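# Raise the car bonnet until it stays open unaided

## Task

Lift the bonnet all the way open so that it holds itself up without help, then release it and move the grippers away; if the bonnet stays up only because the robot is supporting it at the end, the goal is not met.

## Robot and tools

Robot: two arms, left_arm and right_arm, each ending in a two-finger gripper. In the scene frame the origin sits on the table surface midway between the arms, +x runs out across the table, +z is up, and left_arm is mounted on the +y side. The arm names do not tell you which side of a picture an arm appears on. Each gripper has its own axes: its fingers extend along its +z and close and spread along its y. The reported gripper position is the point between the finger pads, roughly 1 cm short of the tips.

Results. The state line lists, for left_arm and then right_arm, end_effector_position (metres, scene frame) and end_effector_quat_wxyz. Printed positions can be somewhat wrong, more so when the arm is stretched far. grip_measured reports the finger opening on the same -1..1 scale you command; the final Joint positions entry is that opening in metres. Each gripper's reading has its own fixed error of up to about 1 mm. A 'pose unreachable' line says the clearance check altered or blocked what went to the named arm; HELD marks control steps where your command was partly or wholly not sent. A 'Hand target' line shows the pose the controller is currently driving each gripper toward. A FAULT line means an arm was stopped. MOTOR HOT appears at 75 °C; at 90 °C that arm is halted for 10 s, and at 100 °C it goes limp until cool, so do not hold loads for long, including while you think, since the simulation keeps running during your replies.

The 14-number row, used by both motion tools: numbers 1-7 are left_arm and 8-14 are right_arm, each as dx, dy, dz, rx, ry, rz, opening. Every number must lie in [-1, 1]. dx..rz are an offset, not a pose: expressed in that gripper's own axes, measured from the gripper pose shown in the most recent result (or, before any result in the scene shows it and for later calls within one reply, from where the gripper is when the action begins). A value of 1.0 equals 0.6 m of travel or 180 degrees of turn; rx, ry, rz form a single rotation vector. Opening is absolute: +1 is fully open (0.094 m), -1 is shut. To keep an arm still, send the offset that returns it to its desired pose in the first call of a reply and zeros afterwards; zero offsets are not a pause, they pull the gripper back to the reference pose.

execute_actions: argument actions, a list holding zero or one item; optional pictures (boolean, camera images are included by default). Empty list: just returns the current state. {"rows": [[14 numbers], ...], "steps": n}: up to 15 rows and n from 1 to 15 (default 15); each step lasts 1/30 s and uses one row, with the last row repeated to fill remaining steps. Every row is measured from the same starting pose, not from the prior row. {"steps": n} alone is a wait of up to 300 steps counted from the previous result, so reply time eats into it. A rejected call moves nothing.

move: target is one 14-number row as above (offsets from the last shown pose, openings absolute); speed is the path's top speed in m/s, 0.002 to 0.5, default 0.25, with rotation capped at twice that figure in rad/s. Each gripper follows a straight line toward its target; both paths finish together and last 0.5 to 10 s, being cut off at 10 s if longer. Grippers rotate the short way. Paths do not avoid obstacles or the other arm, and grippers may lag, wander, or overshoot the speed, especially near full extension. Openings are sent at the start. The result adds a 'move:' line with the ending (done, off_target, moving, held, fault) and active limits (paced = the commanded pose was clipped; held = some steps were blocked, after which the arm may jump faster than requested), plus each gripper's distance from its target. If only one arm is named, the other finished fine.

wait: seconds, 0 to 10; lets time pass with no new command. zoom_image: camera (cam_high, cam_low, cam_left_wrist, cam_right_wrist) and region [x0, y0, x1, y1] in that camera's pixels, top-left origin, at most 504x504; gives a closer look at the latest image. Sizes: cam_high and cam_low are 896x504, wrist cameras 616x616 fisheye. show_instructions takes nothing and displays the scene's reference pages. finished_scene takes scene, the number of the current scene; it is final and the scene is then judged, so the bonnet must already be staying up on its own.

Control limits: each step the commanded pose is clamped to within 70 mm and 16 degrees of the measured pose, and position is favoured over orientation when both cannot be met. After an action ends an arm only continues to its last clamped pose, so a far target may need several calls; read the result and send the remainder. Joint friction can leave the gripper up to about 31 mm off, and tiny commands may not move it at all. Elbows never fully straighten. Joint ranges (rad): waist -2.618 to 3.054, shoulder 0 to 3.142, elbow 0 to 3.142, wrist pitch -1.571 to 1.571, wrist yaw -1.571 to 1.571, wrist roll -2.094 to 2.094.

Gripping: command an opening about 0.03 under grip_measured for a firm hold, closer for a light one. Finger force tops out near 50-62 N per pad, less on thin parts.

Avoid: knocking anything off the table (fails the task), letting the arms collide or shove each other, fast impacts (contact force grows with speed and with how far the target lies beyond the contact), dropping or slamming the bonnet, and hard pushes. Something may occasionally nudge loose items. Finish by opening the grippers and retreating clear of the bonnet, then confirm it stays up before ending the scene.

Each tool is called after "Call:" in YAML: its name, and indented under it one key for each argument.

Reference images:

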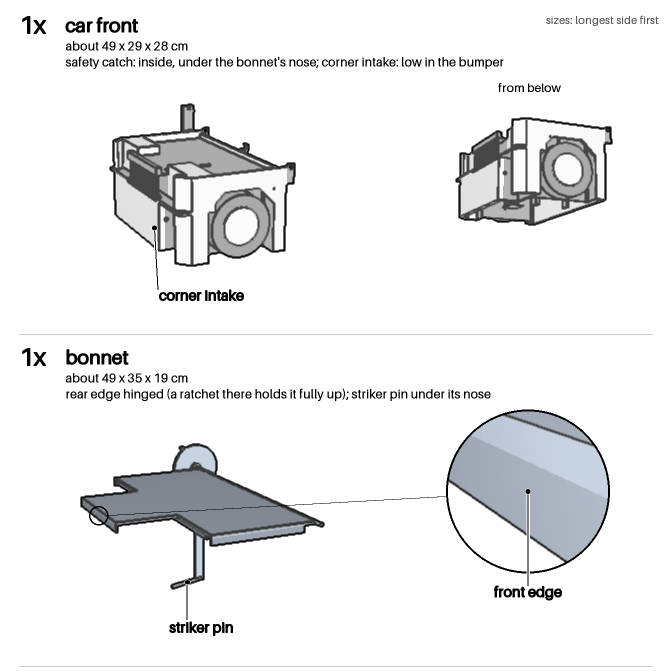

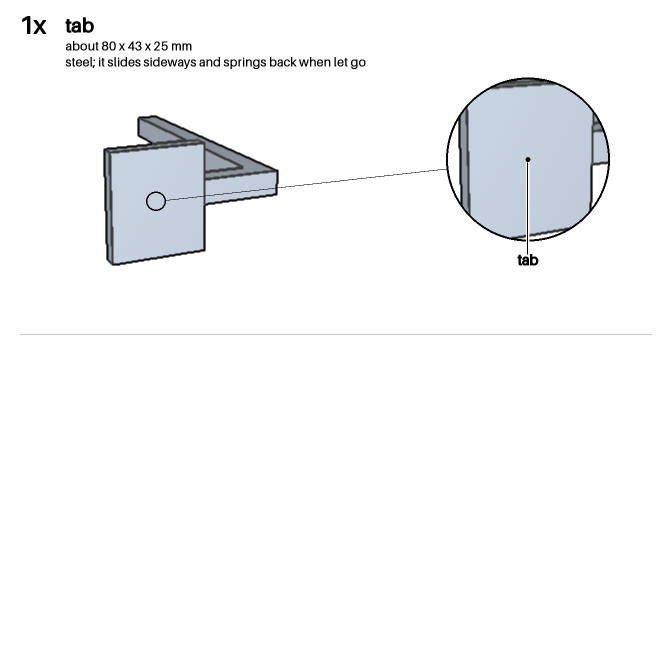

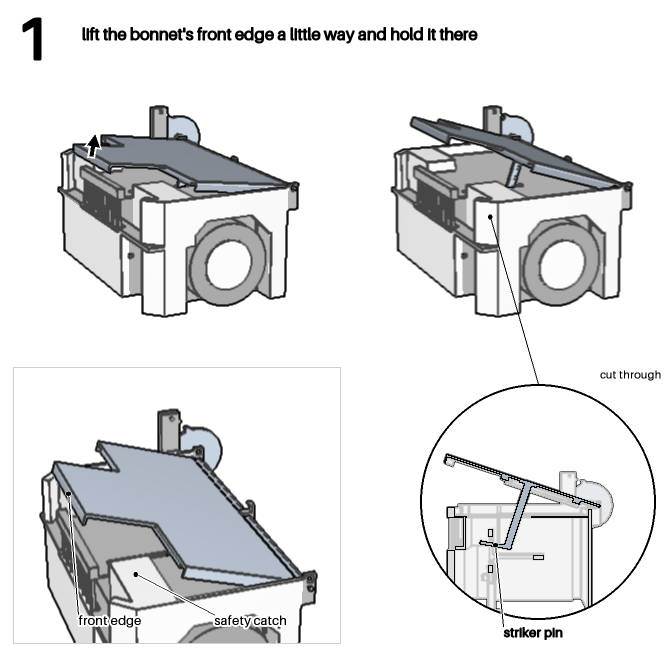

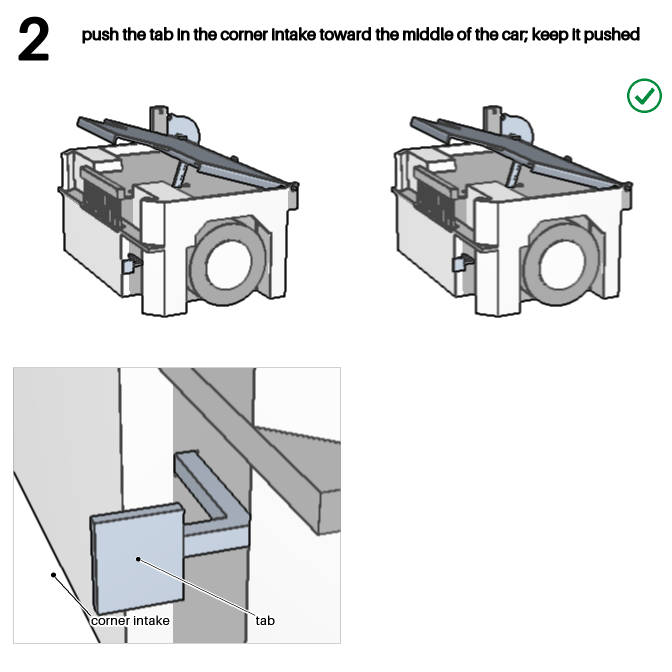

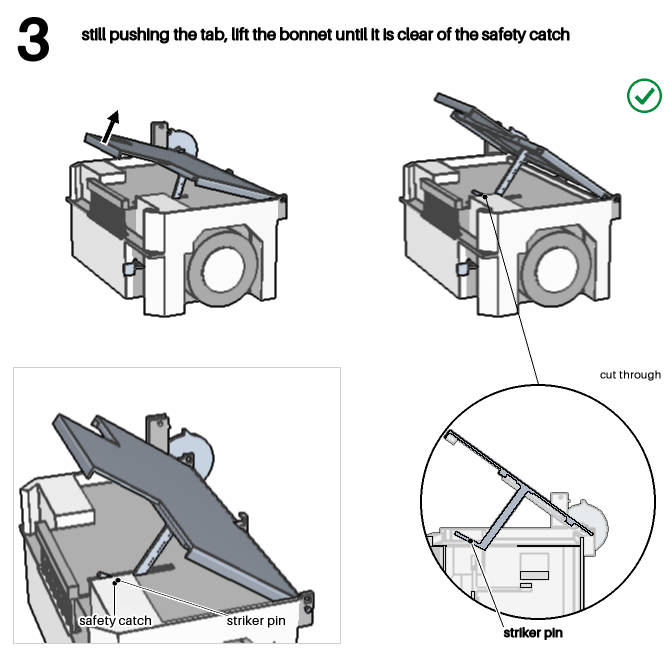

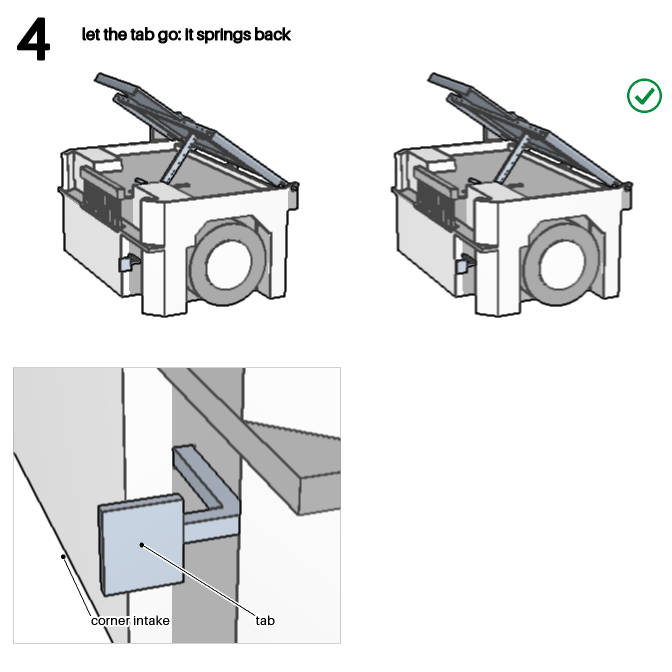

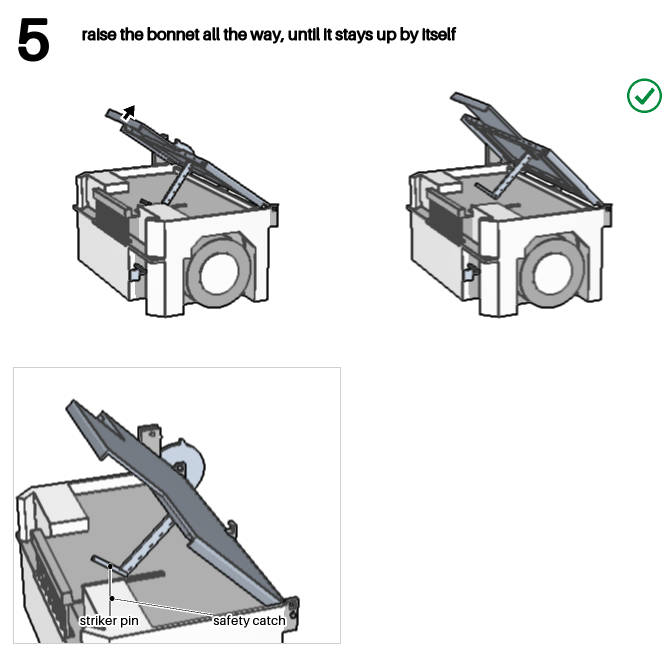

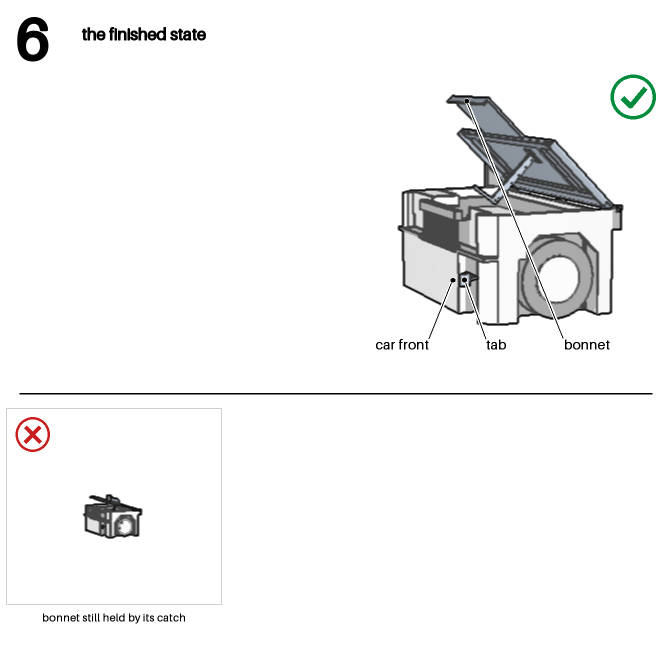

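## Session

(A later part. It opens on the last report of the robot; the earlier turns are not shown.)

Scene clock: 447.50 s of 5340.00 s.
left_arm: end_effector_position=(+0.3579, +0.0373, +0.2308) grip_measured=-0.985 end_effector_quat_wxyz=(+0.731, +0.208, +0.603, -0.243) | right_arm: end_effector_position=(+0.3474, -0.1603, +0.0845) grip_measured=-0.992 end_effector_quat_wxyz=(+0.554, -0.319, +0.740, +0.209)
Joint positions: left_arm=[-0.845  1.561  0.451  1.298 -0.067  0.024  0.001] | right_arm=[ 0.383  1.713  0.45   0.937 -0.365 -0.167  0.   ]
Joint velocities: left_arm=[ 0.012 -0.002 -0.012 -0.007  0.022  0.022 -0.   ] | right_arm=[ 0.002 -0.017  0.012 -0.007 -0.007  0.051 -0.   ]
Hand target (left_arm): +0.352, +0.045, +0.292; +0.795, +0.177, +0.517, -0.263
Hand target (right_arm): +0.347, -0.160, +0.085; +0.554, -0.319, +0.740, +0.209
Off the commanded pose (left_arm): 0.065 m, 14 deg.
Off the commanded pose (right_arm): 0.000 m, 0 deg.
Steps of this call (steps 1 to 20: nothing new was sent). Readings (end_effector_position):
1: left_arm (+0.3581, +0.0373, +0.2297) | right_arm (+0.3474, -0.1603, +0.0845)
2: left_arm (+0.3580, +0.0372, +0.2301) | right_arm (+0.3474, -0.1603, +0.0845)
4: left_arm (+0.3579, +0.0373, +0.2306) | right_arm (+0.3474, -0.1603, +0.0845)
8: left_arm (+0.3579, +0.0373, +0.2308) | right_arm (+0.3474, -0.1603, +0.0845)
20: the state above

Call:
execute_actions:
  actions:
    - {"rows": [[-0.1058,0.005,0.0049,0,-0.073,0,-1, 0,0,0,0,0,0,-1],[-0.1085,0.005,0.0062,0,-0.074,0,-1, 0,0,0,0,0,0,-1],[-0.1113,0.0048,0.0076,0,-0.075,0,-1, 0,0,0,0,0,0,-1],[-0.114,0.0047,0.0089,0,-0.076,0,-1, 0,0,0,0,0,0,-1],[-0.1168,0.0046,0.0103,0,-0.077,0,-1, 0,0,0,0,0,0,-1],[-0.1195,0.0044,0.0116,0,-0.078,0,-1, 0,0,0,0,0,0,-1],[-0.1223,0.0043,0.013,0,-0.079,0,-1, 0,0,0,0,0,0,-1],[-0.125,0.0042,0.0143,0,-0.080,0,-1, 0,0,0,0,0,0,-1],[-0.1278,0.004,0.0157,0,-0.081,0,-1, 0,0,0,0,0,0,-1],[-0.1305,0.0039,0.017,0,-0.082,0,-1, 0,0,0,0,0,0,-1],[-0.1333,0.0038,0.0184,0,-0.083,0,-1, 0,0,0,0,0,0,-1],[-0.136,0.0036,0.0197,0,-0.084,0,-1, 0,0,0,0,0,0,-1],[-0.1388,0.0035,0.0211,0,-0.085,0,-1, 0,0,0,0,0,0,-1],[-0.1415,0.0034,0.0224,0,-0.086,0,-1, 0,0,0,0,0,0,-1],[-0.1443,0.0033,0.0238,0,-0.086,0,-1, 0,0,0,0,0,0,-1]], "steps": 15}
  pictures: false

Call:
execute_actions:
  actions:
    - {"steps": 20}
  pictures: false

Scene clock: 468.60 s of 5340.00 s.
left_arm: end_effector_position=(+0.3581, +0.0368, +0.2315) grip_measured=-0.985 end_effector_quat_wxyz=(+0.731, +0.209, +0.602, -0.243) | right_arm: end_effector_position=(+0.3474, -0.1603, +0.0845) grip_measured=-0.992 end_effector_quat_wxyz=(+0.554, -0.319, +0.740, +0.209)
Joint positions: left_arm=[-0.845  1.561  0.454  1.296 -0.066  0.026  0.001] | right_arm=[ 0.383  1.713  0.45   0.937 -0.365 -0.167  0.   ]
Joint velocities: left_arm=[-0.012  0.007  0.056  0.022 -0.007 -0.037  0.   ] | right_arm=[-0.032  0.002 -0.012 -0.051  0.066 -0.051 -0.   ]
Hand target (left_arm): +0.350, +0.045, +0.313; +0.804, +0.175, +0.501, -0.267
Hand target (right_arm): +0.347, -0.160, +0.085; +0.554, -0.319, +0.740, +0.209
Off the commanded pose (left_arm): 0.087 m, 15 deg.
Off the commanded pose (right_arm): 0.000 m, 0 deg.
Steps of this call (steps 1 to 90: nothing new was sent; then 17.60 s passed at rest; steps 91 to 105: all 15 steps of this action). Readings (end_effector_position):
91: left_arm (+0.3578, +0.0372, +0.2308) | right_arm (+0.3474, -0.1603, +0.0845)
92: left_arm (+0.3578, +0.0372, +0.2308) | right_arm (+0.3474, -0.1603, +0.0845)
94: left_arm (+0.3578, +0.0372, +0.2308) | right_arm (+0.3474, -0.1603, +0.0845)
98: left_arm (+0.3578, +0.0372, +0.2307) | right_arm (+0.3474, -0.1603, +0.0845)
105: the state above

Scene clock: 469.27 s of 5340.00 s.
left_arm: end_effector_position=(+0.3591, +0.0355, +0.2356) grip_measured=-0.985 end_effector_quat_wxyz=(+0.734, +0.209, +0.598, -0.244) | right_arm: end_effector_position=(+0.3474, -0.1603, +0.0845) grip_measured=-0.992 end_effector_quat_wxyz=(+0.554, -0.319, +0.740, +0.209)
Joint positions: left_arm=[-0.845  1.561  0.464  1.296 -0.064  0.028  0.001] | right_arm=[ 0.383  1.713  0.45   0.937 -0.365 -0.167  0.   ]
Joint velocities: left_arm=[-0.007 -0.027  0.007  0.007 -0.051  0.037  0.   ] | right_arm=[-0.017  0.007 -0.022  0.081  0.007 -0.037 -0.   ]
Hand target (left_arm): +0.350, +0.045, +0.313; +0.804, +0.175, +0.501, -0.267
Hand target (right_arm): +0.347, -0.160, +0.085; +0.554, -0.319, +0.740, +0.209
Off the commanded pose (left_arm): 0.083 m, 15 deg.
Off the commanded pose (right_arm): 0.000 m, 0 deg.
Steps of this call (steps 1 to 20: nothing new was sent). Readings (end_effector_position):
1: left_arm (+0.3584, +0.0364, +0.2325) | right_arm (+0.3474, -0.1603, +0.0845)
2: left_arm (+0.3587, +0.0361, +0.2338) | right_arm (+0.3474, -0.1603, +0.0845)
4: left_arm (+0.3590, +0.0356, +0.2353) | right_arm (+0.3474, -0.1603, +0.0845)
8: left_arm (+0.3591, +0.0355, +0.2356) | right_arm (+0.3474, -0.1603, +0.0845)
20: the state above

Call:
execute_actions:
  actions:
    - {"rows": [[-0.1026,0,0.0266,-0.008,-0.0648,0,-1, 0,0,0,0,0,0,-1],[-0.1049,0,0.028,-0.008,-0.066,0,-1, 0,0,0,0,0,0,-1],[-0.1072,0,0.0293,-0.008,-0.0672,0,-1, 0,0,0,0,0,0,-1],[-0.1094,0,0.0307,-0.008,-0.0683,0,-1, 0,0,0,0,0,0,-1],[-0.1117,0,0.032,-0.008,-0.0695,0,-1, 0,0,0,0,0,0,-1],[-0.114,0,0.0334,-0.008,-0.0707,0,-1, 0,0,0,0,0,0,-1],[-0.1163,0,0.0347,-0.008,-0.0719,0,-1, 0,0,0,0,0,0,-1],[-0.1186,0,0.0361,-0.008,-0.0731,0,-1, 0,0,0,0,0,0,-1],[-0.1208,0,0.0374,-0.008,-0.0742,0,-1, 0,0,0,0,0,0,-1],[-0.1231,0,0.0388,-0.008,-0.0754,0,-1, 0,0,0,0,0,0,-1],[-0.1254,0,0.0401,-0.008,-0.0766,0,-1, 0,0,0,0,0,0,-1],[-0.1277,0,0.0415,-0.008,-0.0778,0,-1, 0,0,0,0,0,0,-1],[-0.13,0,0.0428,-0.008,-0.079,0,-1, 0,0,0,0,0,0,-1],[-0.1322,0,0.0442,-0.008,-0.0801,0,-1, 0,0,0,0,0,0,-1],[-0.1345,0,0.0455,-0.008,-0.0813,0,-1, 0,0,0,0,0,0,-1]], "steps": 15}
  pictures: false

Call:
execute_actions:
  actions:
    - {"steps": 15}

Scene clock: 497.07 s of 5340.00 s.
left_arm: end_effector_position=(+0.3653, +0.0295, +0.2570) grip_measured=-0.985 end_effector_quat_wxyz=(+0.749, +0.199, +0.582, -0.244) | right_arm: end_effector_position=(+0.3474, -0.1603, +0.0845) grip_measured=-0.992 end_effector_quat_wxyz=(+0.554, -0.319, +0.740, +0.209)
Joint positions: left_arm=[-0.854  1.561  0.525  1.281 -0.084  0.036  0.001] | right_arm=[ 0.383  1.713  0.45   0.937 -0.365 -0.167  0.   ]
Joint velocities: left_arm=[ 0.002 -0.017  0.134  0.007 -0.007 -0.037 -0.   ] | right_arm=[ 0.007 -0.007 -0.002  0.051 -0.007 -0.051  0.001]
Hand target (left_arm): +0.361, +0.033, +0.317; +0.805, +0.168, +0.505, -0.261
Hand target (right_arm): +0.347, -0.160, +0.085; +0.554, -0.319, +0.740, +0.209
Off the commanded pose (left_arm): 0.063 m, 12 deg.
Off the commanded pose (right_arm): 0.000 m, 0 deg.
Steps of this call (steps 1 to 90: nothing new was sent; then 24.30 s passed at rest; steps 91 to 105: all 15 steps of this action). Readings (end_effector_position):
91: left_arm (+0.3591, +0.0354, +0.2356) | right_arm (+0.3474, -0.1603, +0.0845)
92: left_arm (+0.3594, +0.0350, +0.2359) | right_arm (+0.3474, -0.1603, +0.0845)
94: left_arm (+0.3599, +0.0336, +0.2369) | right_arm (+0.3474, -0.1603, +0.0845)
98: left_arm (+0.3617, +0.0320, +0.2427) | right_arm (+0.3474, -0.1603, +0.0845)
105: the state above

Scene clock: 497.57 s of 5340.00 s.
left_arm: end_effector_position=(+0.3665, +0.0289, +0.2616) grip_measured=-0.985 end_effector_quat_wxyz=(+0.753, +0.197, +0.578, -0.244) | right_arm: end_effector_position=(+0.3474, -0.1603, +0.0845) grip_measured=-0.992 end_effector_quat_wxyz=(+0.554, -0.319, +0.740, +0.209)
Joint positions: left_arm=[-0.854  1.561  0.536  1.281 -0.086  0.038  0.001] | right_arm=[ 0.383  1.713  0.45   0.937 -0.365 -0.167  0.   ]
Joint velocities: left_arm=[ 0.012  0.027  0.012 -0.066 -0.037 -0.051  0.   ] | right_arm=[ 0.017 -0.007 -0.002  0.007  0.007  0.007  0.001]
Hand target (left_arm): +0.361, +0.033, +0.317; +0.805, +0.167, +0.505, -0.261
Hand target (right_arm): +0.347, -0.160, +0.085; +0.554, -0.319, +0.740, +0.209
Off the commanded pose (left_arm): 0.058 m, 11 deg.
Off the commanded pose (right_arm): 0.000 m, 0 deg.
Steps of this call (steps 1 to 15: nothing new was sent). Readings (end_effector_position):
1: left_arm (+0.3657, +0.0292, +0.2588) | right_arm (+0.3474, -0.1603, +0.0845)
2: left_arm (+0.3661, +0.0290, +0.2602) | right_arm (+0.3474, -0.1603, +0.0845)
4: left_arm (+0.3664, +0.0289, +0.2615) | right_arm (+0.3474, -0.1603, +0.0845)
8: left_arm (+0.3665, +0.0288, +0.2616) | right_arm (+0.3474, -0.1603, +0.0845)
15: the state above
camera_calibration (this result's frames):
cam_left_wrist: T_world_to_cam=[[-0.57064, -0.81902, -0.0598064, 0.255582], [-0.320218, 0.288987, -0.90219, 0.379829], [0.756195, -0.495675, -0.427173, -0.0426929], [0, 0, 0, 1]] pos_world=[0.299757, 0.0783989, 0.339726]
cam_right_wrist: T_world_to_cam=[[0.650797, -0.721115, -0.237606, -0.323014], [-0.597151, -0.292869, -0.746752, 0.275757], [0.468906, 0.627871, -0.621213, 0.0867191], [0, 0, 0, 1]] pos_world=[0.334222, -0.206618, 0.183043]

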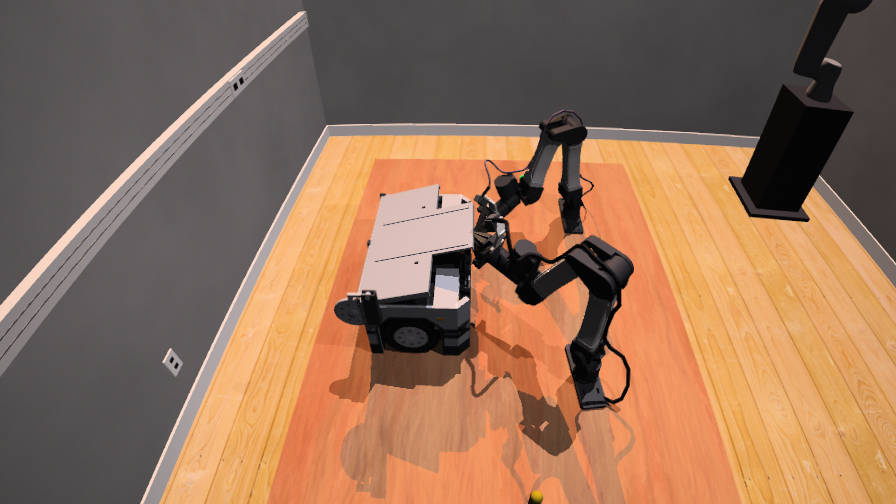

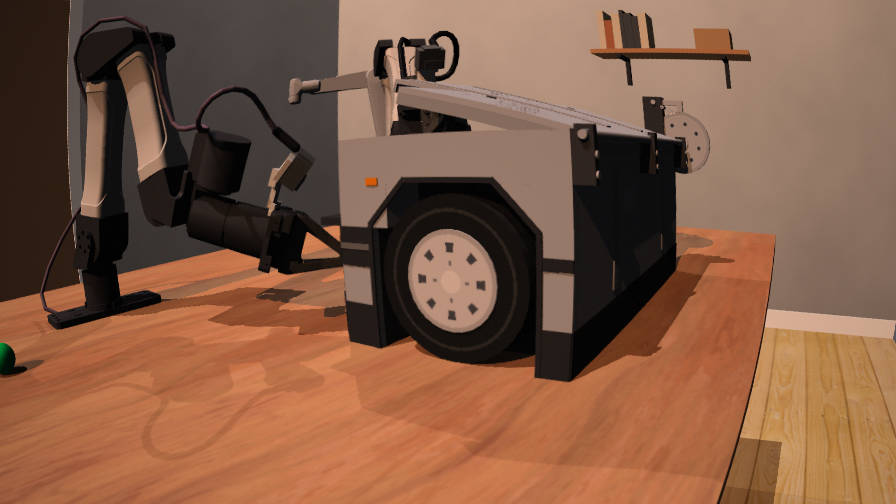

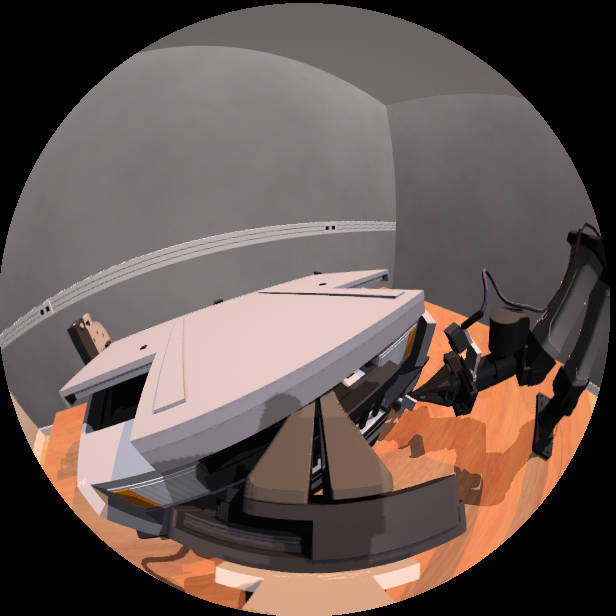

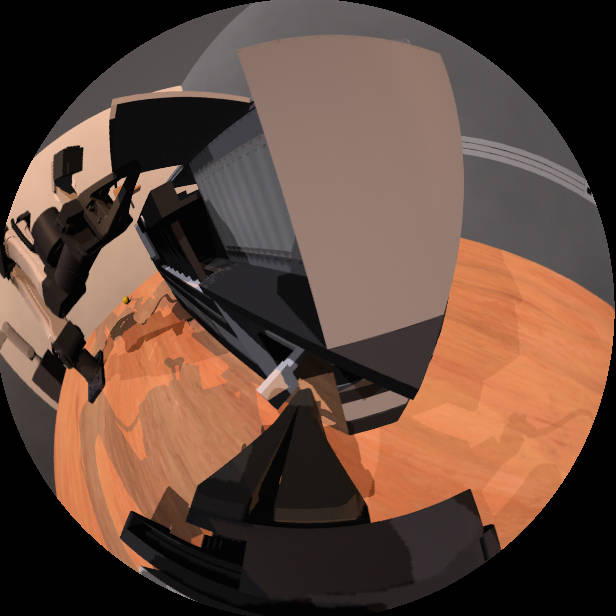

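Call:
execute_actions:
  actions:
    - {"rows": [[-0.0953,0,0.0148,0,-0.0605,0,-1, -0.0005,0.0021,0.0025,0,0,0,-1],[-0.0953,0,0.0148,0,-0.0605,0,-1, -0.0011,0.0043,0.0051,0,0,0,-1],[-0.0953,0,0.0148,0,-0.0605,0,-1, -0.0016,0.0064,0.0076,0,0,0,-1],[-0.0953,0,0.0148,0,-0.0605,0,-1, -0.0021,0.0086,0.0102,0,0,0,-1],[-0.0953,0,0.0148,0,-0.0605,0,-1, -0.0027,0.0107,0.0127,0,0,0,-1],[-0.0953,0,0.0148,0,-0.0605,0,-1, -0.0032,0.0129,0.0153,0,0,0,-1],[-0.0953,0,0.0148,0,-0.0605,0,-1, -0.0037,0.015,0.0178,0,0,0,-1],[-0.0953,0,0.0148,0,-0.0605,0,-1, -0.0043,0.0172,0.0204,0,0,0,-1],[-0.0953,0,0.0148,0,-0.0605,0,-1, -0.0048,0.0193,0.0229,0,0,0,-1],[-0.0953,0,0.0148,0,-0.0605,0,-1, -0.0053,0.0215,0.0255,0,0,0,-1],[-0.0953,0,0.0148,0,-0.0605,0,-1, -0.0059,0.0236,0.028,0,0,0,-1],[-0.0953,0,0.0148,0,-0.0605,0,-1, -0.0064,0.0258,0.0306,0,0,0,-1],[-0.0953,0,0.0148,0,-0.0605,0,-1, -0.0069,0.0279,0.0331,0,0,0,-1],[-0.0953,0,0.0148,0,-0.0605,0,-1, -0.0075,0.0301,0.0357,0,0,0,-1],[-0.0953,0,0.0148,0,-0.0605,0,-1, -0.008,0.0322,0.0382,0,0,0,-1]], "steps": 15}
  pictures: false

Call:
execute_actions:
  actions:
    - {"steps": 12}

Scene clock: 518.00 s of 5340.00 s.
left_arm: end_effector_position=(+0.3665, +0.0289, +0.2615) grip_measured=-0.985 end_effector_quat_wxyz=(+0.753, +0.198, +0.578, -0.243) | right_arm: end_effector_position=(+0.3481, -0.1462, +0.0791) grip_measured=-0.992 end_effector_quat_wxyz=(+0.553, -0.313, +0.746, +0.197)
Joint positions: left_arm=[-0.854  1.561  0.536  1.281 -0.086  0.041  0.001] | right_arm=[ 0.448  1.746  0.468  0.95  -0.276 -0.147  0.   ]
Joint velocities: left_arm=[-0.007  0.002 -0.002 -0.037 -0.007 -0.095 -0.   ] | right_arm=[ 0.139  0.105  0.105 -0.007  0.374  0.066  0.001]
Hand target (left_arm): +0.358, +0.034, +0.317; +0.803, +0.174, +0.506, -0.261
Hand target (right_arm): +0.349, -0.131, +0.081; +0.553, -0.319, +0.740, +0.210
Off the commanded pose (left_arm): 0.058 m, 11 deg.
Off the commanded pose (right_arm): 0.016 m, 2 deg.
Steps of this call (steps 1 to 90: nothing new was sent; then 16.93 s passed at rest; steps 91 to 105: all 15 steps of this action). Readings (end_effector_position):
91: left_arm (+0.3665, +0.0289, +0.2616) | right_arm (+0.3474, -0.1603, +0.0845)
92: left_arm (+0.3665, +0.0289, +0.2615) | right_arm (+0.3474, -0.1601, +0.0846)
94: left_arm (+0.3665, +0.0289, +0.2615) | right_arm (+0.3467, -0.1584, +0.0847)
98: left_arm (+0.3665, +0.0289, +0.2615) | right_arm (+0.3432, -0.1510, +0.0849)
105: the state above

Scene clock: 518.40 s of 5340.00 s.
left_arm: end_effector_position=(+0.3665, +0.0289, +0.2615) grip_measured=-0.985 end_effector_quat_wxyz=(+0.753, +0.198, +0.578, -0.243) | right_arm: end_effector_position=(+0.3502, -0.1451, +0.0782) grip_measured=-0.992 end_effector_quat_wxyz=(+0.554, -0.307, +0.750, +0.191)
Joint positions: left_arm=[-0.854  1.561  0.536  1.281 -0.086  0.041  0.001] | right_arm=[ 0.461  1.753  0.475  0.95  -0.245 -0.139  0.   ]
Joint velocities: left_arm=[ 0.002 -0.012 -0.012 -0.022 -0.037 -0.037 -0.001] | right_arm=[-0.002 -0.002 -0.007 -0.022  0.022 -0.022 -0.002]
Hand target (left_arm): +0.358, +0.034, +0.317; +0.803, +0.174, +0.506, -0.261
Hand target (right_arm): +0.349, -0.131, +0.081; +0.553, -0.319, +0.740, +0.210
Off the commanded pose (left_arm): 0.058 m, 11 deg.
Off the commanded pose (right_arm): 0.015 m, 3 deg.
Steps of this call (steps 1 to 12: nothing new was sent). Readings (end_effector_position):
1: left_arm (+0.3665, +0.0289, +0.2615) | right_arm (+0.3488, -0.1455, +0.0787)
2: left_arm (+0.3665, +0.0289, +0.2615) | right_arm (+0.3493, -0.1451, +0.0785)
4: left_arm (+0.3665, +0.0289, +0.2615) | right_arm (+0.3500, -0.1452, +0.0783)
8: left_arm (+0.3665, +0.0289, +0.2615) | right_arm (+0.3502, -0.1451, +0.0782)
12: the state above
camera_calibration (this result's frames):
cam_left_wrist: T_world_to_cam=[[-0.569824, -0.819335, -0.0631667, 0.256162], [-0.318931, 0.291339, -0.901889, 0.379139], [0.757353, -0.493772, -0.427324, -0.0431926], [0, 0, 0, 1]] pos_world=[0.299599, 0.0780974, 0.339666]
cam_right_wrist: T_world_to_cam=[[0.616783, -0.753462, -0.227759, -0.30898], [-0.61313, -0.278433, -0.739288, 0.284301], [0.49361, 0.595626, -0.633703, 0.0596308], [0, 0, 0, 1]] pos_world=[0.335452, -0.189163, 0.177596]

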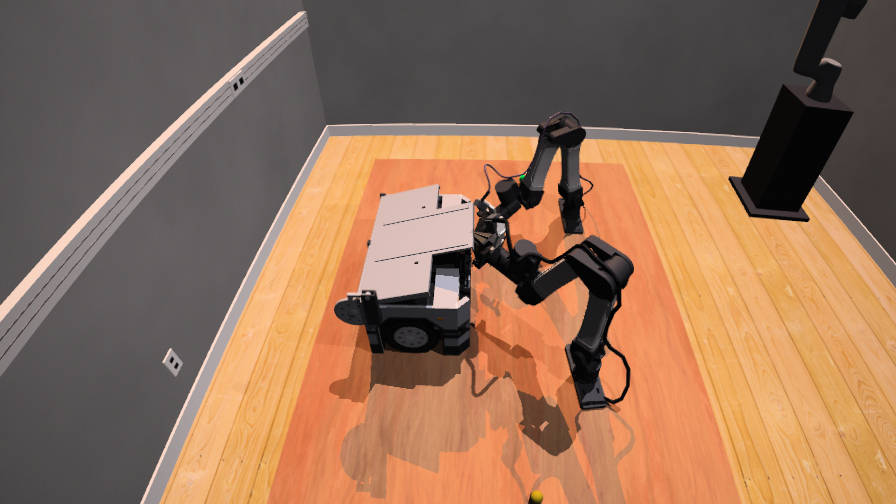

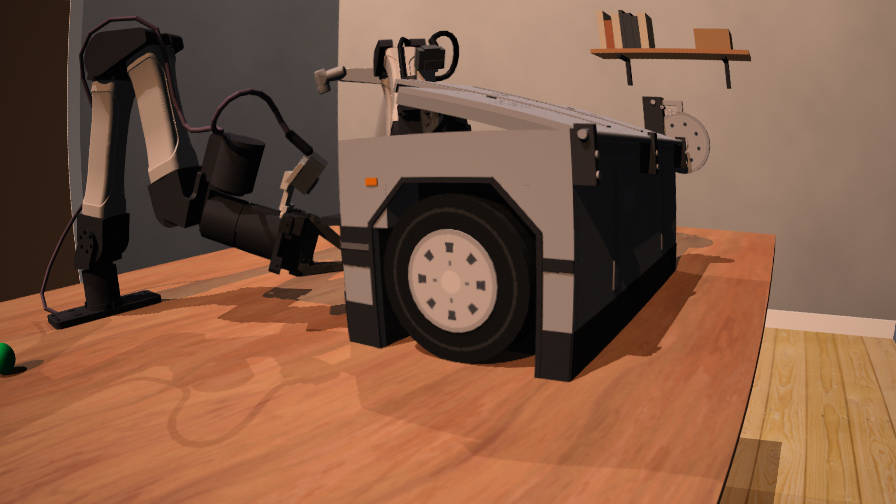

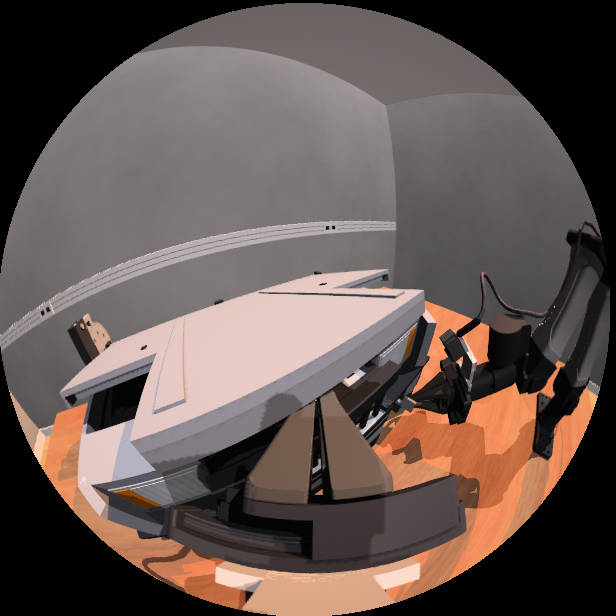

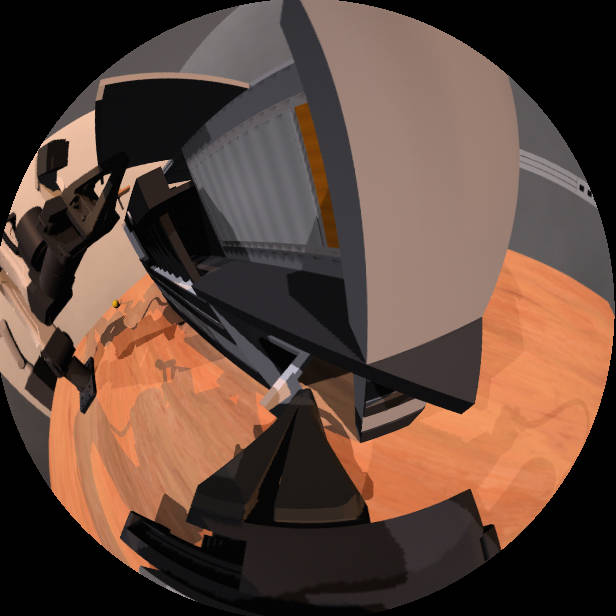

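Call:
execute_actions:
  actions:
    - {"rows": [[-0.0953,0,0.0148,0,-0.0605,0,-1, -0.0109,0.0214,0.0132,-0.0179,-0.001,-0.0059,-1],[-0.0953,0,0.0148,0,-0.0605,0,-1, -0.0116,0.0247,0.0145,-0.02,-0.0011,-0.0066,-1],[-0.0953,0,0.0148,0,-0.0605,0,-1, -0.0124,0.0281,0.0157,-0.0221,-0.0013,-0.0073,-1],[-0.0953,0,0.0148,0,-0.0605,0,-1, -0.0131,0.0315,0.0169,-0.0242,-0.0014,-0.008,-1],[-0.0953,0,0.0148,0,-0.0605,0,-1, -0.0138,0.0348,0.0182,-0.0263,-0.0015,-0.0087,-1],[-0.0953,0,0.0148,0,-0.0605,0,-1, -0.0145,0.0382,0.0194,-0.0284,-0.0016,-0.0094,-1],[-0.0953,0,0.0148,0,-0.0605,0,-1, -0.0152,0.0416,0.0206,-0.0305,-0.0017,-0.0101,-1],[-0.0953,0,0.0148,0,-0.0605,0,-1, -0.016,0.0449,0.0219,-0.0327,-0.0019,-0.0108,-1],[-0.0953,0,0.0148,0,-0.0605,0,-1, -0.0167,0.0483,0.0231,-0.0348,-0.002,-0.0115,-1],[-0.0953,0,0.0148,0,-0.0605,0,-1, -0.0174,0.0517,0.0243,-0.0369,-0.0021,-0.0122,-1],[-0.0953,0,0.0148,0,-0.0605,0,-1, -0.0181,0.055,0.0256,-0.039,-0.0022,-0.0129,-1],[-0.0953,0,0.0148,0,-0.0605,0,-1, -0.0188,0.0584,0.0268,-0.0411,-0.0023,-0.0136,-1],[-0.0953,0,0.0148,0,-0.0605,0,-1, -0.0196,0.0618,0.028,-0.0432,-0.0025,-0.0143,-1],[-0.0953,0,0.0148,0,-0.0605,0,-1, -0.0203,0.0651,0.0293,-0.0453,-0.0026,-0.015,-1],[-0.0953,0,0.0148,0,-0.0605,0,-1, -0.021,0.0685,0.0305,-0.0474,-0.0027,-0.0157,-1]], "steps": 15}
  pictures: false

Call:
execute_actions:
  actions:
    - {"steps": 12}

Scene clock: 540.40 s of 5340.00 s.
left_arm: end_effector_position=(+0.3665, +0.0289, +0.2615) grip_measured=-0.985 end_effector_quat_wxyz=(+0.754, +0.199, +0.578, -0.242) | right_arm: end_effector_position=(+0.3504, -0.1351, +0.0783) grip_measured=-0.993 end_effector_quat_wxyz=(+0.548, -0.318, +0.750, +0.188)
Joint positions: left_arm=[-0.854  1.561  0.536  1.281 -0.086  0.044  0.001] | right_arm=[ 0.488  1.753  0.505  0.904 -0.228 -0.153  0.   ]
Joint velocities: left_arm=[-0.007 -0.012 -0.017 -0.11  -0.007 -0.007 -0.001] | right_arm=[ 0.071  0.022  0.066 -0.125  0.125 -0.051 -0.001]
Hand target (left_arm): +0.358, +0.034, +0.317; +0.804, +0.175, +0.506, -0.260
Hand target (right_arm): +0.336, -0.103, +0.083; +0.538, -0.364, +0.724, +0.233
Off the commanded pose (left_arm): 0.058 m, 11 deg.
Off the commanded pose (right_arm): 0.037 m, 8 deg.
Steps of this call (steps 1 to 90: nothing new was sent; then 18.50 s passed at rest; steps 91 to 105: all 15 steps of this action). Readings (end_effector_position):
91: left_arm (+0.3665, +0.0289, +0.2615) | right_arm (+0.3502, -0.1452, +0.0780)
92: left_arm (+0.3665, +0.0289, +0.2615) | right_arm (+0.3504, -0.1449, +0.0781)
94: left_arm (+0.3665, +0.0289, +0.2615) | right_arm (+0.3508, -0.1443, +0.0779)
98: left_arm (+0.3665, +0.0289, +0.2615) | right_arm (+0.3508, -0.1410, +0.0781)
105: the state above

Scene clock: 540.80 s of 5340.00 s.
left_arm: end_effector_position=(+0.3665, +0.0289, +0.2615) grip_measured=-0.985 end_effector_quat_wxyz=(+0.754, +0.199, +0.578, -0.242) | right_arm: end_effector_position=(+0.3505, -0.1350, +0.0781) grip_measured=-0.993 end_effector_quat_wxyz=(+0.548, -0.319, +0.750, +0.185)
Joint positions: left_arm=[-0.854  1.561  0.536  1.281 -0.086  0.044  0.001] | right_arm=[ 0.49   1.753  0.505  0.902 -0.223 -0.156  0.   ]
Joint velocities: left_arm=[ 0.012 -0.017  0.012  0.022 -0.051 -0.022 -0.   ] | right_arm=[-0.007  0.012  0.002 -0.051 -0.081 -0.022 -0.   ]
Hand target (left_arm): +0.358, +0.034, +0.317; +0.804, +0.175, +0.506, -0.260
Hand target (right_arm): +0.336, -0.103, +0.083; +0.538, -0.364, +0.723, +0.233
Off the commanded pose (left_arm): 0.058 m, 11 deg.
Off the commanded pose (right_arm): 0.037 m, 8 deg.
Steps of this call (steps 1 to 12: nothing new was sent). Readings (end_effector_position):
1: left_arm (+0.3665, +0.0289, +0.2615) | right_arm (+0.3505, -0.1350, +0.0782)
2: left_arm (+0.3665, +0.0289, +0.2615) | right_arm (+0.3505, -0.1351, +0.0781)
4: left_arm (+0.3665, +0.0289, +0.2615) | right_arm (+0.3506, -0.1351, +0.0781)
8: left_arm (+0.3665, +0.0289, +0.2615) | right_arm (+0.3505, -0.1350, +0.0781)
12: the state above
camera_calibration (this result's frames):
cam_left_wrist: T_world_to_cam=[[-0.569078, -0.819622, -0.0661116, 0.256667], [-0.317562, 0.293226, -0.901761, 0.378549], [0.758488, -0.492178, -0.427149, -0.0437006], [0, 0, 0, 1]] pos_world=[0.299423, 0.077861, 0.339663]
cam_right_wrist: T_world_to_cam=[[0.627147, -0.750501, -0.208411, -0.306317], [-0.609612, -0.306393, -0.731093, 0.281568], [0.48483, 0.585552, -0.649668, 0.0563737], [0, 0, 0, 1]] pos_world=[0.336421, -0.176631, 0.178637]

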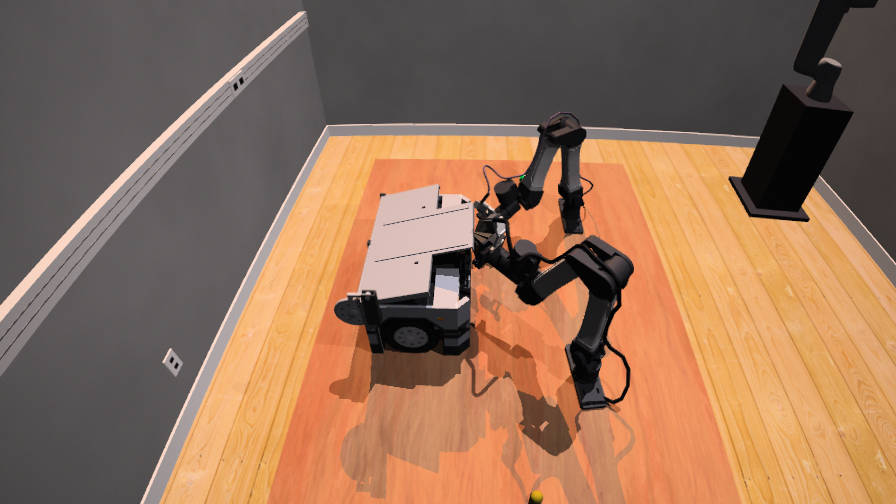

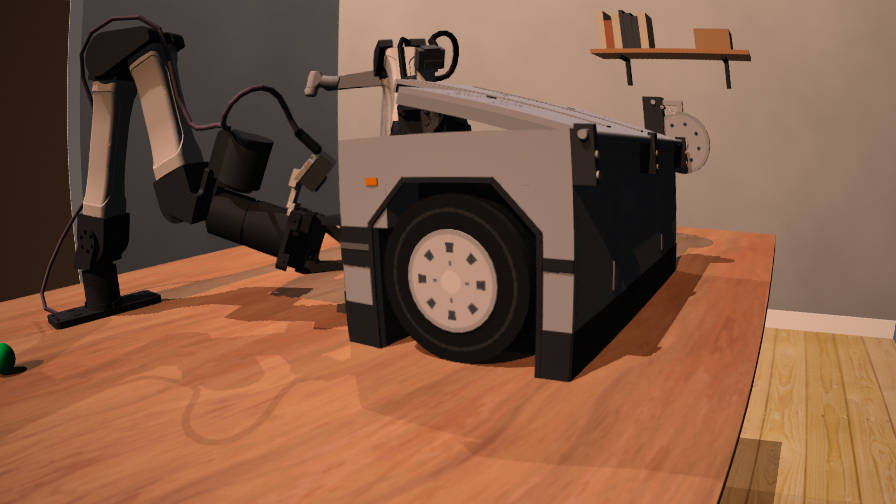

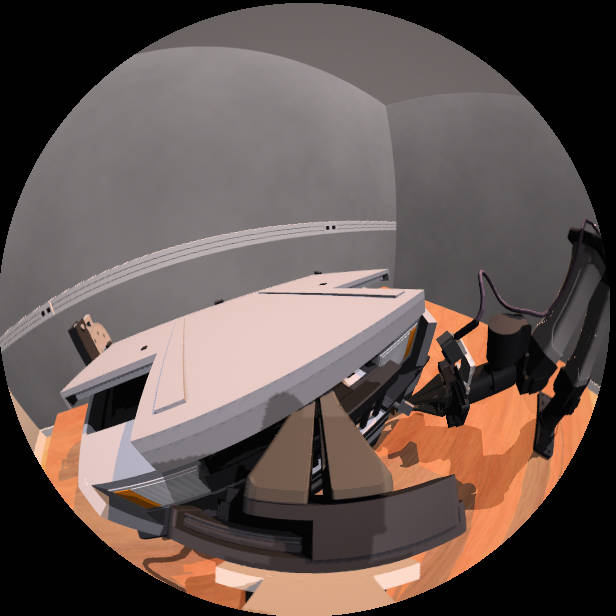

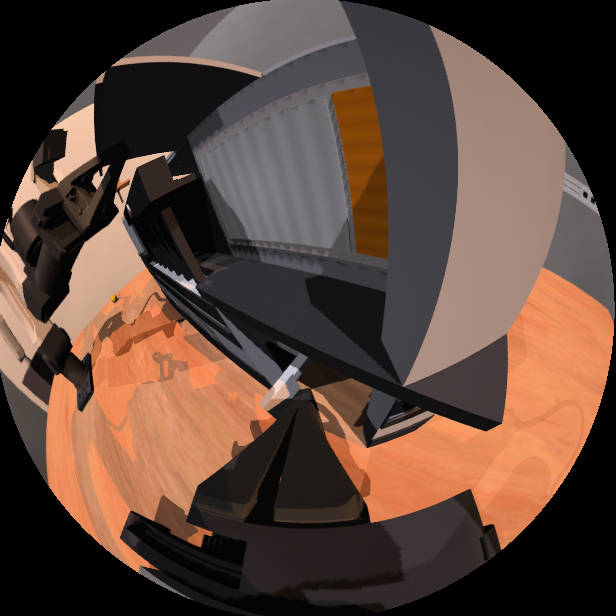

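Call:
execute_actions:
  actions:
    - {"rows": [[-0.0985,0.016,0.0263,-0.0091,-0.0635,-0.0038,-1, -0.017,0.0497,0.0173,-0.0392,-0.003,-0.0137,-1],[-0.1015,0.0166,0.0279,-0.0094,-0.065,-0.0038,-1, -0.017,0.0497,0.0173,-0.0392,-0.003,-0.0137,-1],[-0.1045,0.0173,0.0296,-0.0098,-0.0664,-0.0039,-1, -0.017,0.0497,0.0173,-0.0392,-0.003,-0.0137,-1],[-0.1075,0.018,0.0312,-0.0101,-0.0679,-0.0039,-1, -0.017,0.0497,0.0173,-0.0392,-0.003,-0.0137,-1],[-0.1106,0.0187,0.0328,-0.0104,-0.0694,-0.004,-1, -0.017,0.0497,0.0173,-0.0392,-0.003,-0.0137,-1],[-0.1136,0.0193,0.0344,-0.0107,-0.0709,-0.0041,-1, -0.017,0.0497,0.0173,-0.0392,-0.003,-0.0137,-1],[-0.1166,0.02,0.036,-0.011,-0.0724,-0.0041,-1, -0.017,0.0497,0.0173,-0.0392,-0.003,-0.0137,-1],[-0.1196,0.0207,0.0377,-0.0114,-0.0738,-0.0042,-1, -0.017,0.0497,0.0173,-0.0392,-0.003,-0.0137,-1],[-0.1226,0.0213,0.0393,-0.0117,-0.0753,-0.0042,-1, -0.017,0.0497,0.0173,-0.0392,-0.003,-0.0137,-1],[-0.1256,0.022,0.0409,-0.012,-0.0768,-0.0043,-1, -0.017,0.0497,0.0173,-0.0392,-0.003,-0.0137,-1],[-0.1286,0.0227,0.0425,-0.0123,-0.0783,-0.0044,-1, -0.017,0.0497,0.0173,-0.0392,-0.003,-0.0137,-1],[-0.1316,0.0233,0.0441,-0.0126,-0.0798,-0.0044,-1, -0.017,0.0497,0.0173,-0.0392,-0.003,-0.0137,-1],[-0.1346,0.024,0.0458,-0.013,-0.0812,-0.0045,-1, -0.017,0.0497,0.0173,-0.0392,-0.003,-0.0137,-1],[-0.1376,0.0247,0.0474,-0.0133,-0.0827,-0.0045,-1, -0.017,0.0497,0.0173,-0.0392,-0.003,-0.0137,-1],[-0.1407,0.0253,0.049,-0.0136,-0.0842,-0.0046,-1, -0.017,0.0497,0.0173,-0.0392,-0.003,-0.0137,-1]], "steps": 15}
  pictures: false

Call:
execute_actions:
  actions:
    - {"steps": 10}
  pictures: false

Scene clock: 583.53 s of 5340.00 s.
left_arm: end_effector_position=(+0.3762, +0.0281, +0.2896) grip_measured=-0.985 end_effector_quat_wxyz=(+0.773, +0.186, +0.556, -0.244) | right_arm: end_effector_position=(+0.3530, -0.1349, +0.0765) grip_measured=-0.993 end_effector_quat_wxyz=(+0.545, -0.325, +0.753, +0.175)
Joint positions: left_arm=[-0.84   1.561  0.608  1.272 -0.085  0.044  0.001] | right_arm=[ 0.492  1.753  0.521  0.871 -0.211 -0.176  0.   ]
Joint velocities: left_arm=[ 0.027  0.007  0.159 -0.007  0.007  0.022 -0.   ] | right_arm=[-0.002 -0.002 -0.007 -0.007 -0.022 -0.037  0.001]
Hand target (left_arm): +0.374, +0.039, +0.347; +0.824, +0.148, +0.482, -0.258
Hand target (right_arm): +0.338, -0.106, +0.082; +0.536, -0.366, +0.728, +0.220
Off the commanded pose (left_arm): 0.062 m, 12 deg.
Off the commanded pose (right_arm): 0.034 m, 8 deg.
Steps of this call (steps 1 to 90: nothing new was sent; then 39.23 s passed at rest; steps 91 to 105: all 15 steps of this action). Readings (end_effector_position):
91: left_arm (+0.3667, +0.0291, +0.2615) | right_arm (+0.3506, -0.1353, +0.0777)
92: left_arm (+0.3668, +0.0291, +0.2618) | right_arm (+0.3511, -0.1352, +0.0776)
94: left_arm (+0.3678, +0.0287, +0.2633) | right_arm (+0.3516, -0.1352, +0.0770)
98: left_arm (+0.3706, +0.0282, +0.2711) | right_arm (+0.3520, -0.1352, +0.0765)
105: the state above

Scene clock: 583.87 s of 5340.00 s.
left_arm: end_effector_position=(+0.3779, +0.0282, +0.2952) grip_measured=-0.985 end_effector_quat_wxyz=(+0.776, +0.183, +0.551, -0.244) | right_arm: end_effector_position=(+0.3531, -0.1349, +0.0765) grip_measured=-0.993 end_effector_quat_wxyz=(+0.545, -0.326, +0.753, +0.175)
Joint positions: left_arm=[-0.838  1.561  0.622  1.271 -0.085  0.044  0.001] | right_arm=[ 0.492  1.753  0.521  0.871 -0.211 -0.177  0.   ]
Joint velocities: left_arm=[-0.007  0.007 -0.022 -0.037 -0.037  0.037  0.   ] | right_arm=[ 0.002 -0.007 -0.002 -0.022  0.037 -0.007  0.001]
Hand target (left_arm): +0.374, +0.039, +0.347; +0.824, +0.148, +0.482, -0.258
Hand target (right_arm): +0.338, -0.106, +0.082; +0.536, -0.367, +0.728, +0.220
Off the commanded pose (left_arm): 0.056 m, 11 deg.
Off the commanded pose (right_arm): 0.034 m, 8 deg.
Steps of this call (steps 1 to 10: nothing new was sent). Readings (end_effector_position):
1: left_arm (+0.3769, +0.0282, +0.2920) | right_arm (+0.3531, -0.1348, +0.0766)
2: left_arm (+0.3774, +0.0282, +0.2937) | right_arm (+0.3531, -0.1348, +0.0766)
4: left_arm (+0.3779, +0.0282, +0.2952) | right_arm (+0.3531, -0.1349, +0.0765)
8: left_arm (+0.3779, +0.0282, +0.2952) | right_arm (+0.3531, -0.1349, +0.0765)
10: the state above


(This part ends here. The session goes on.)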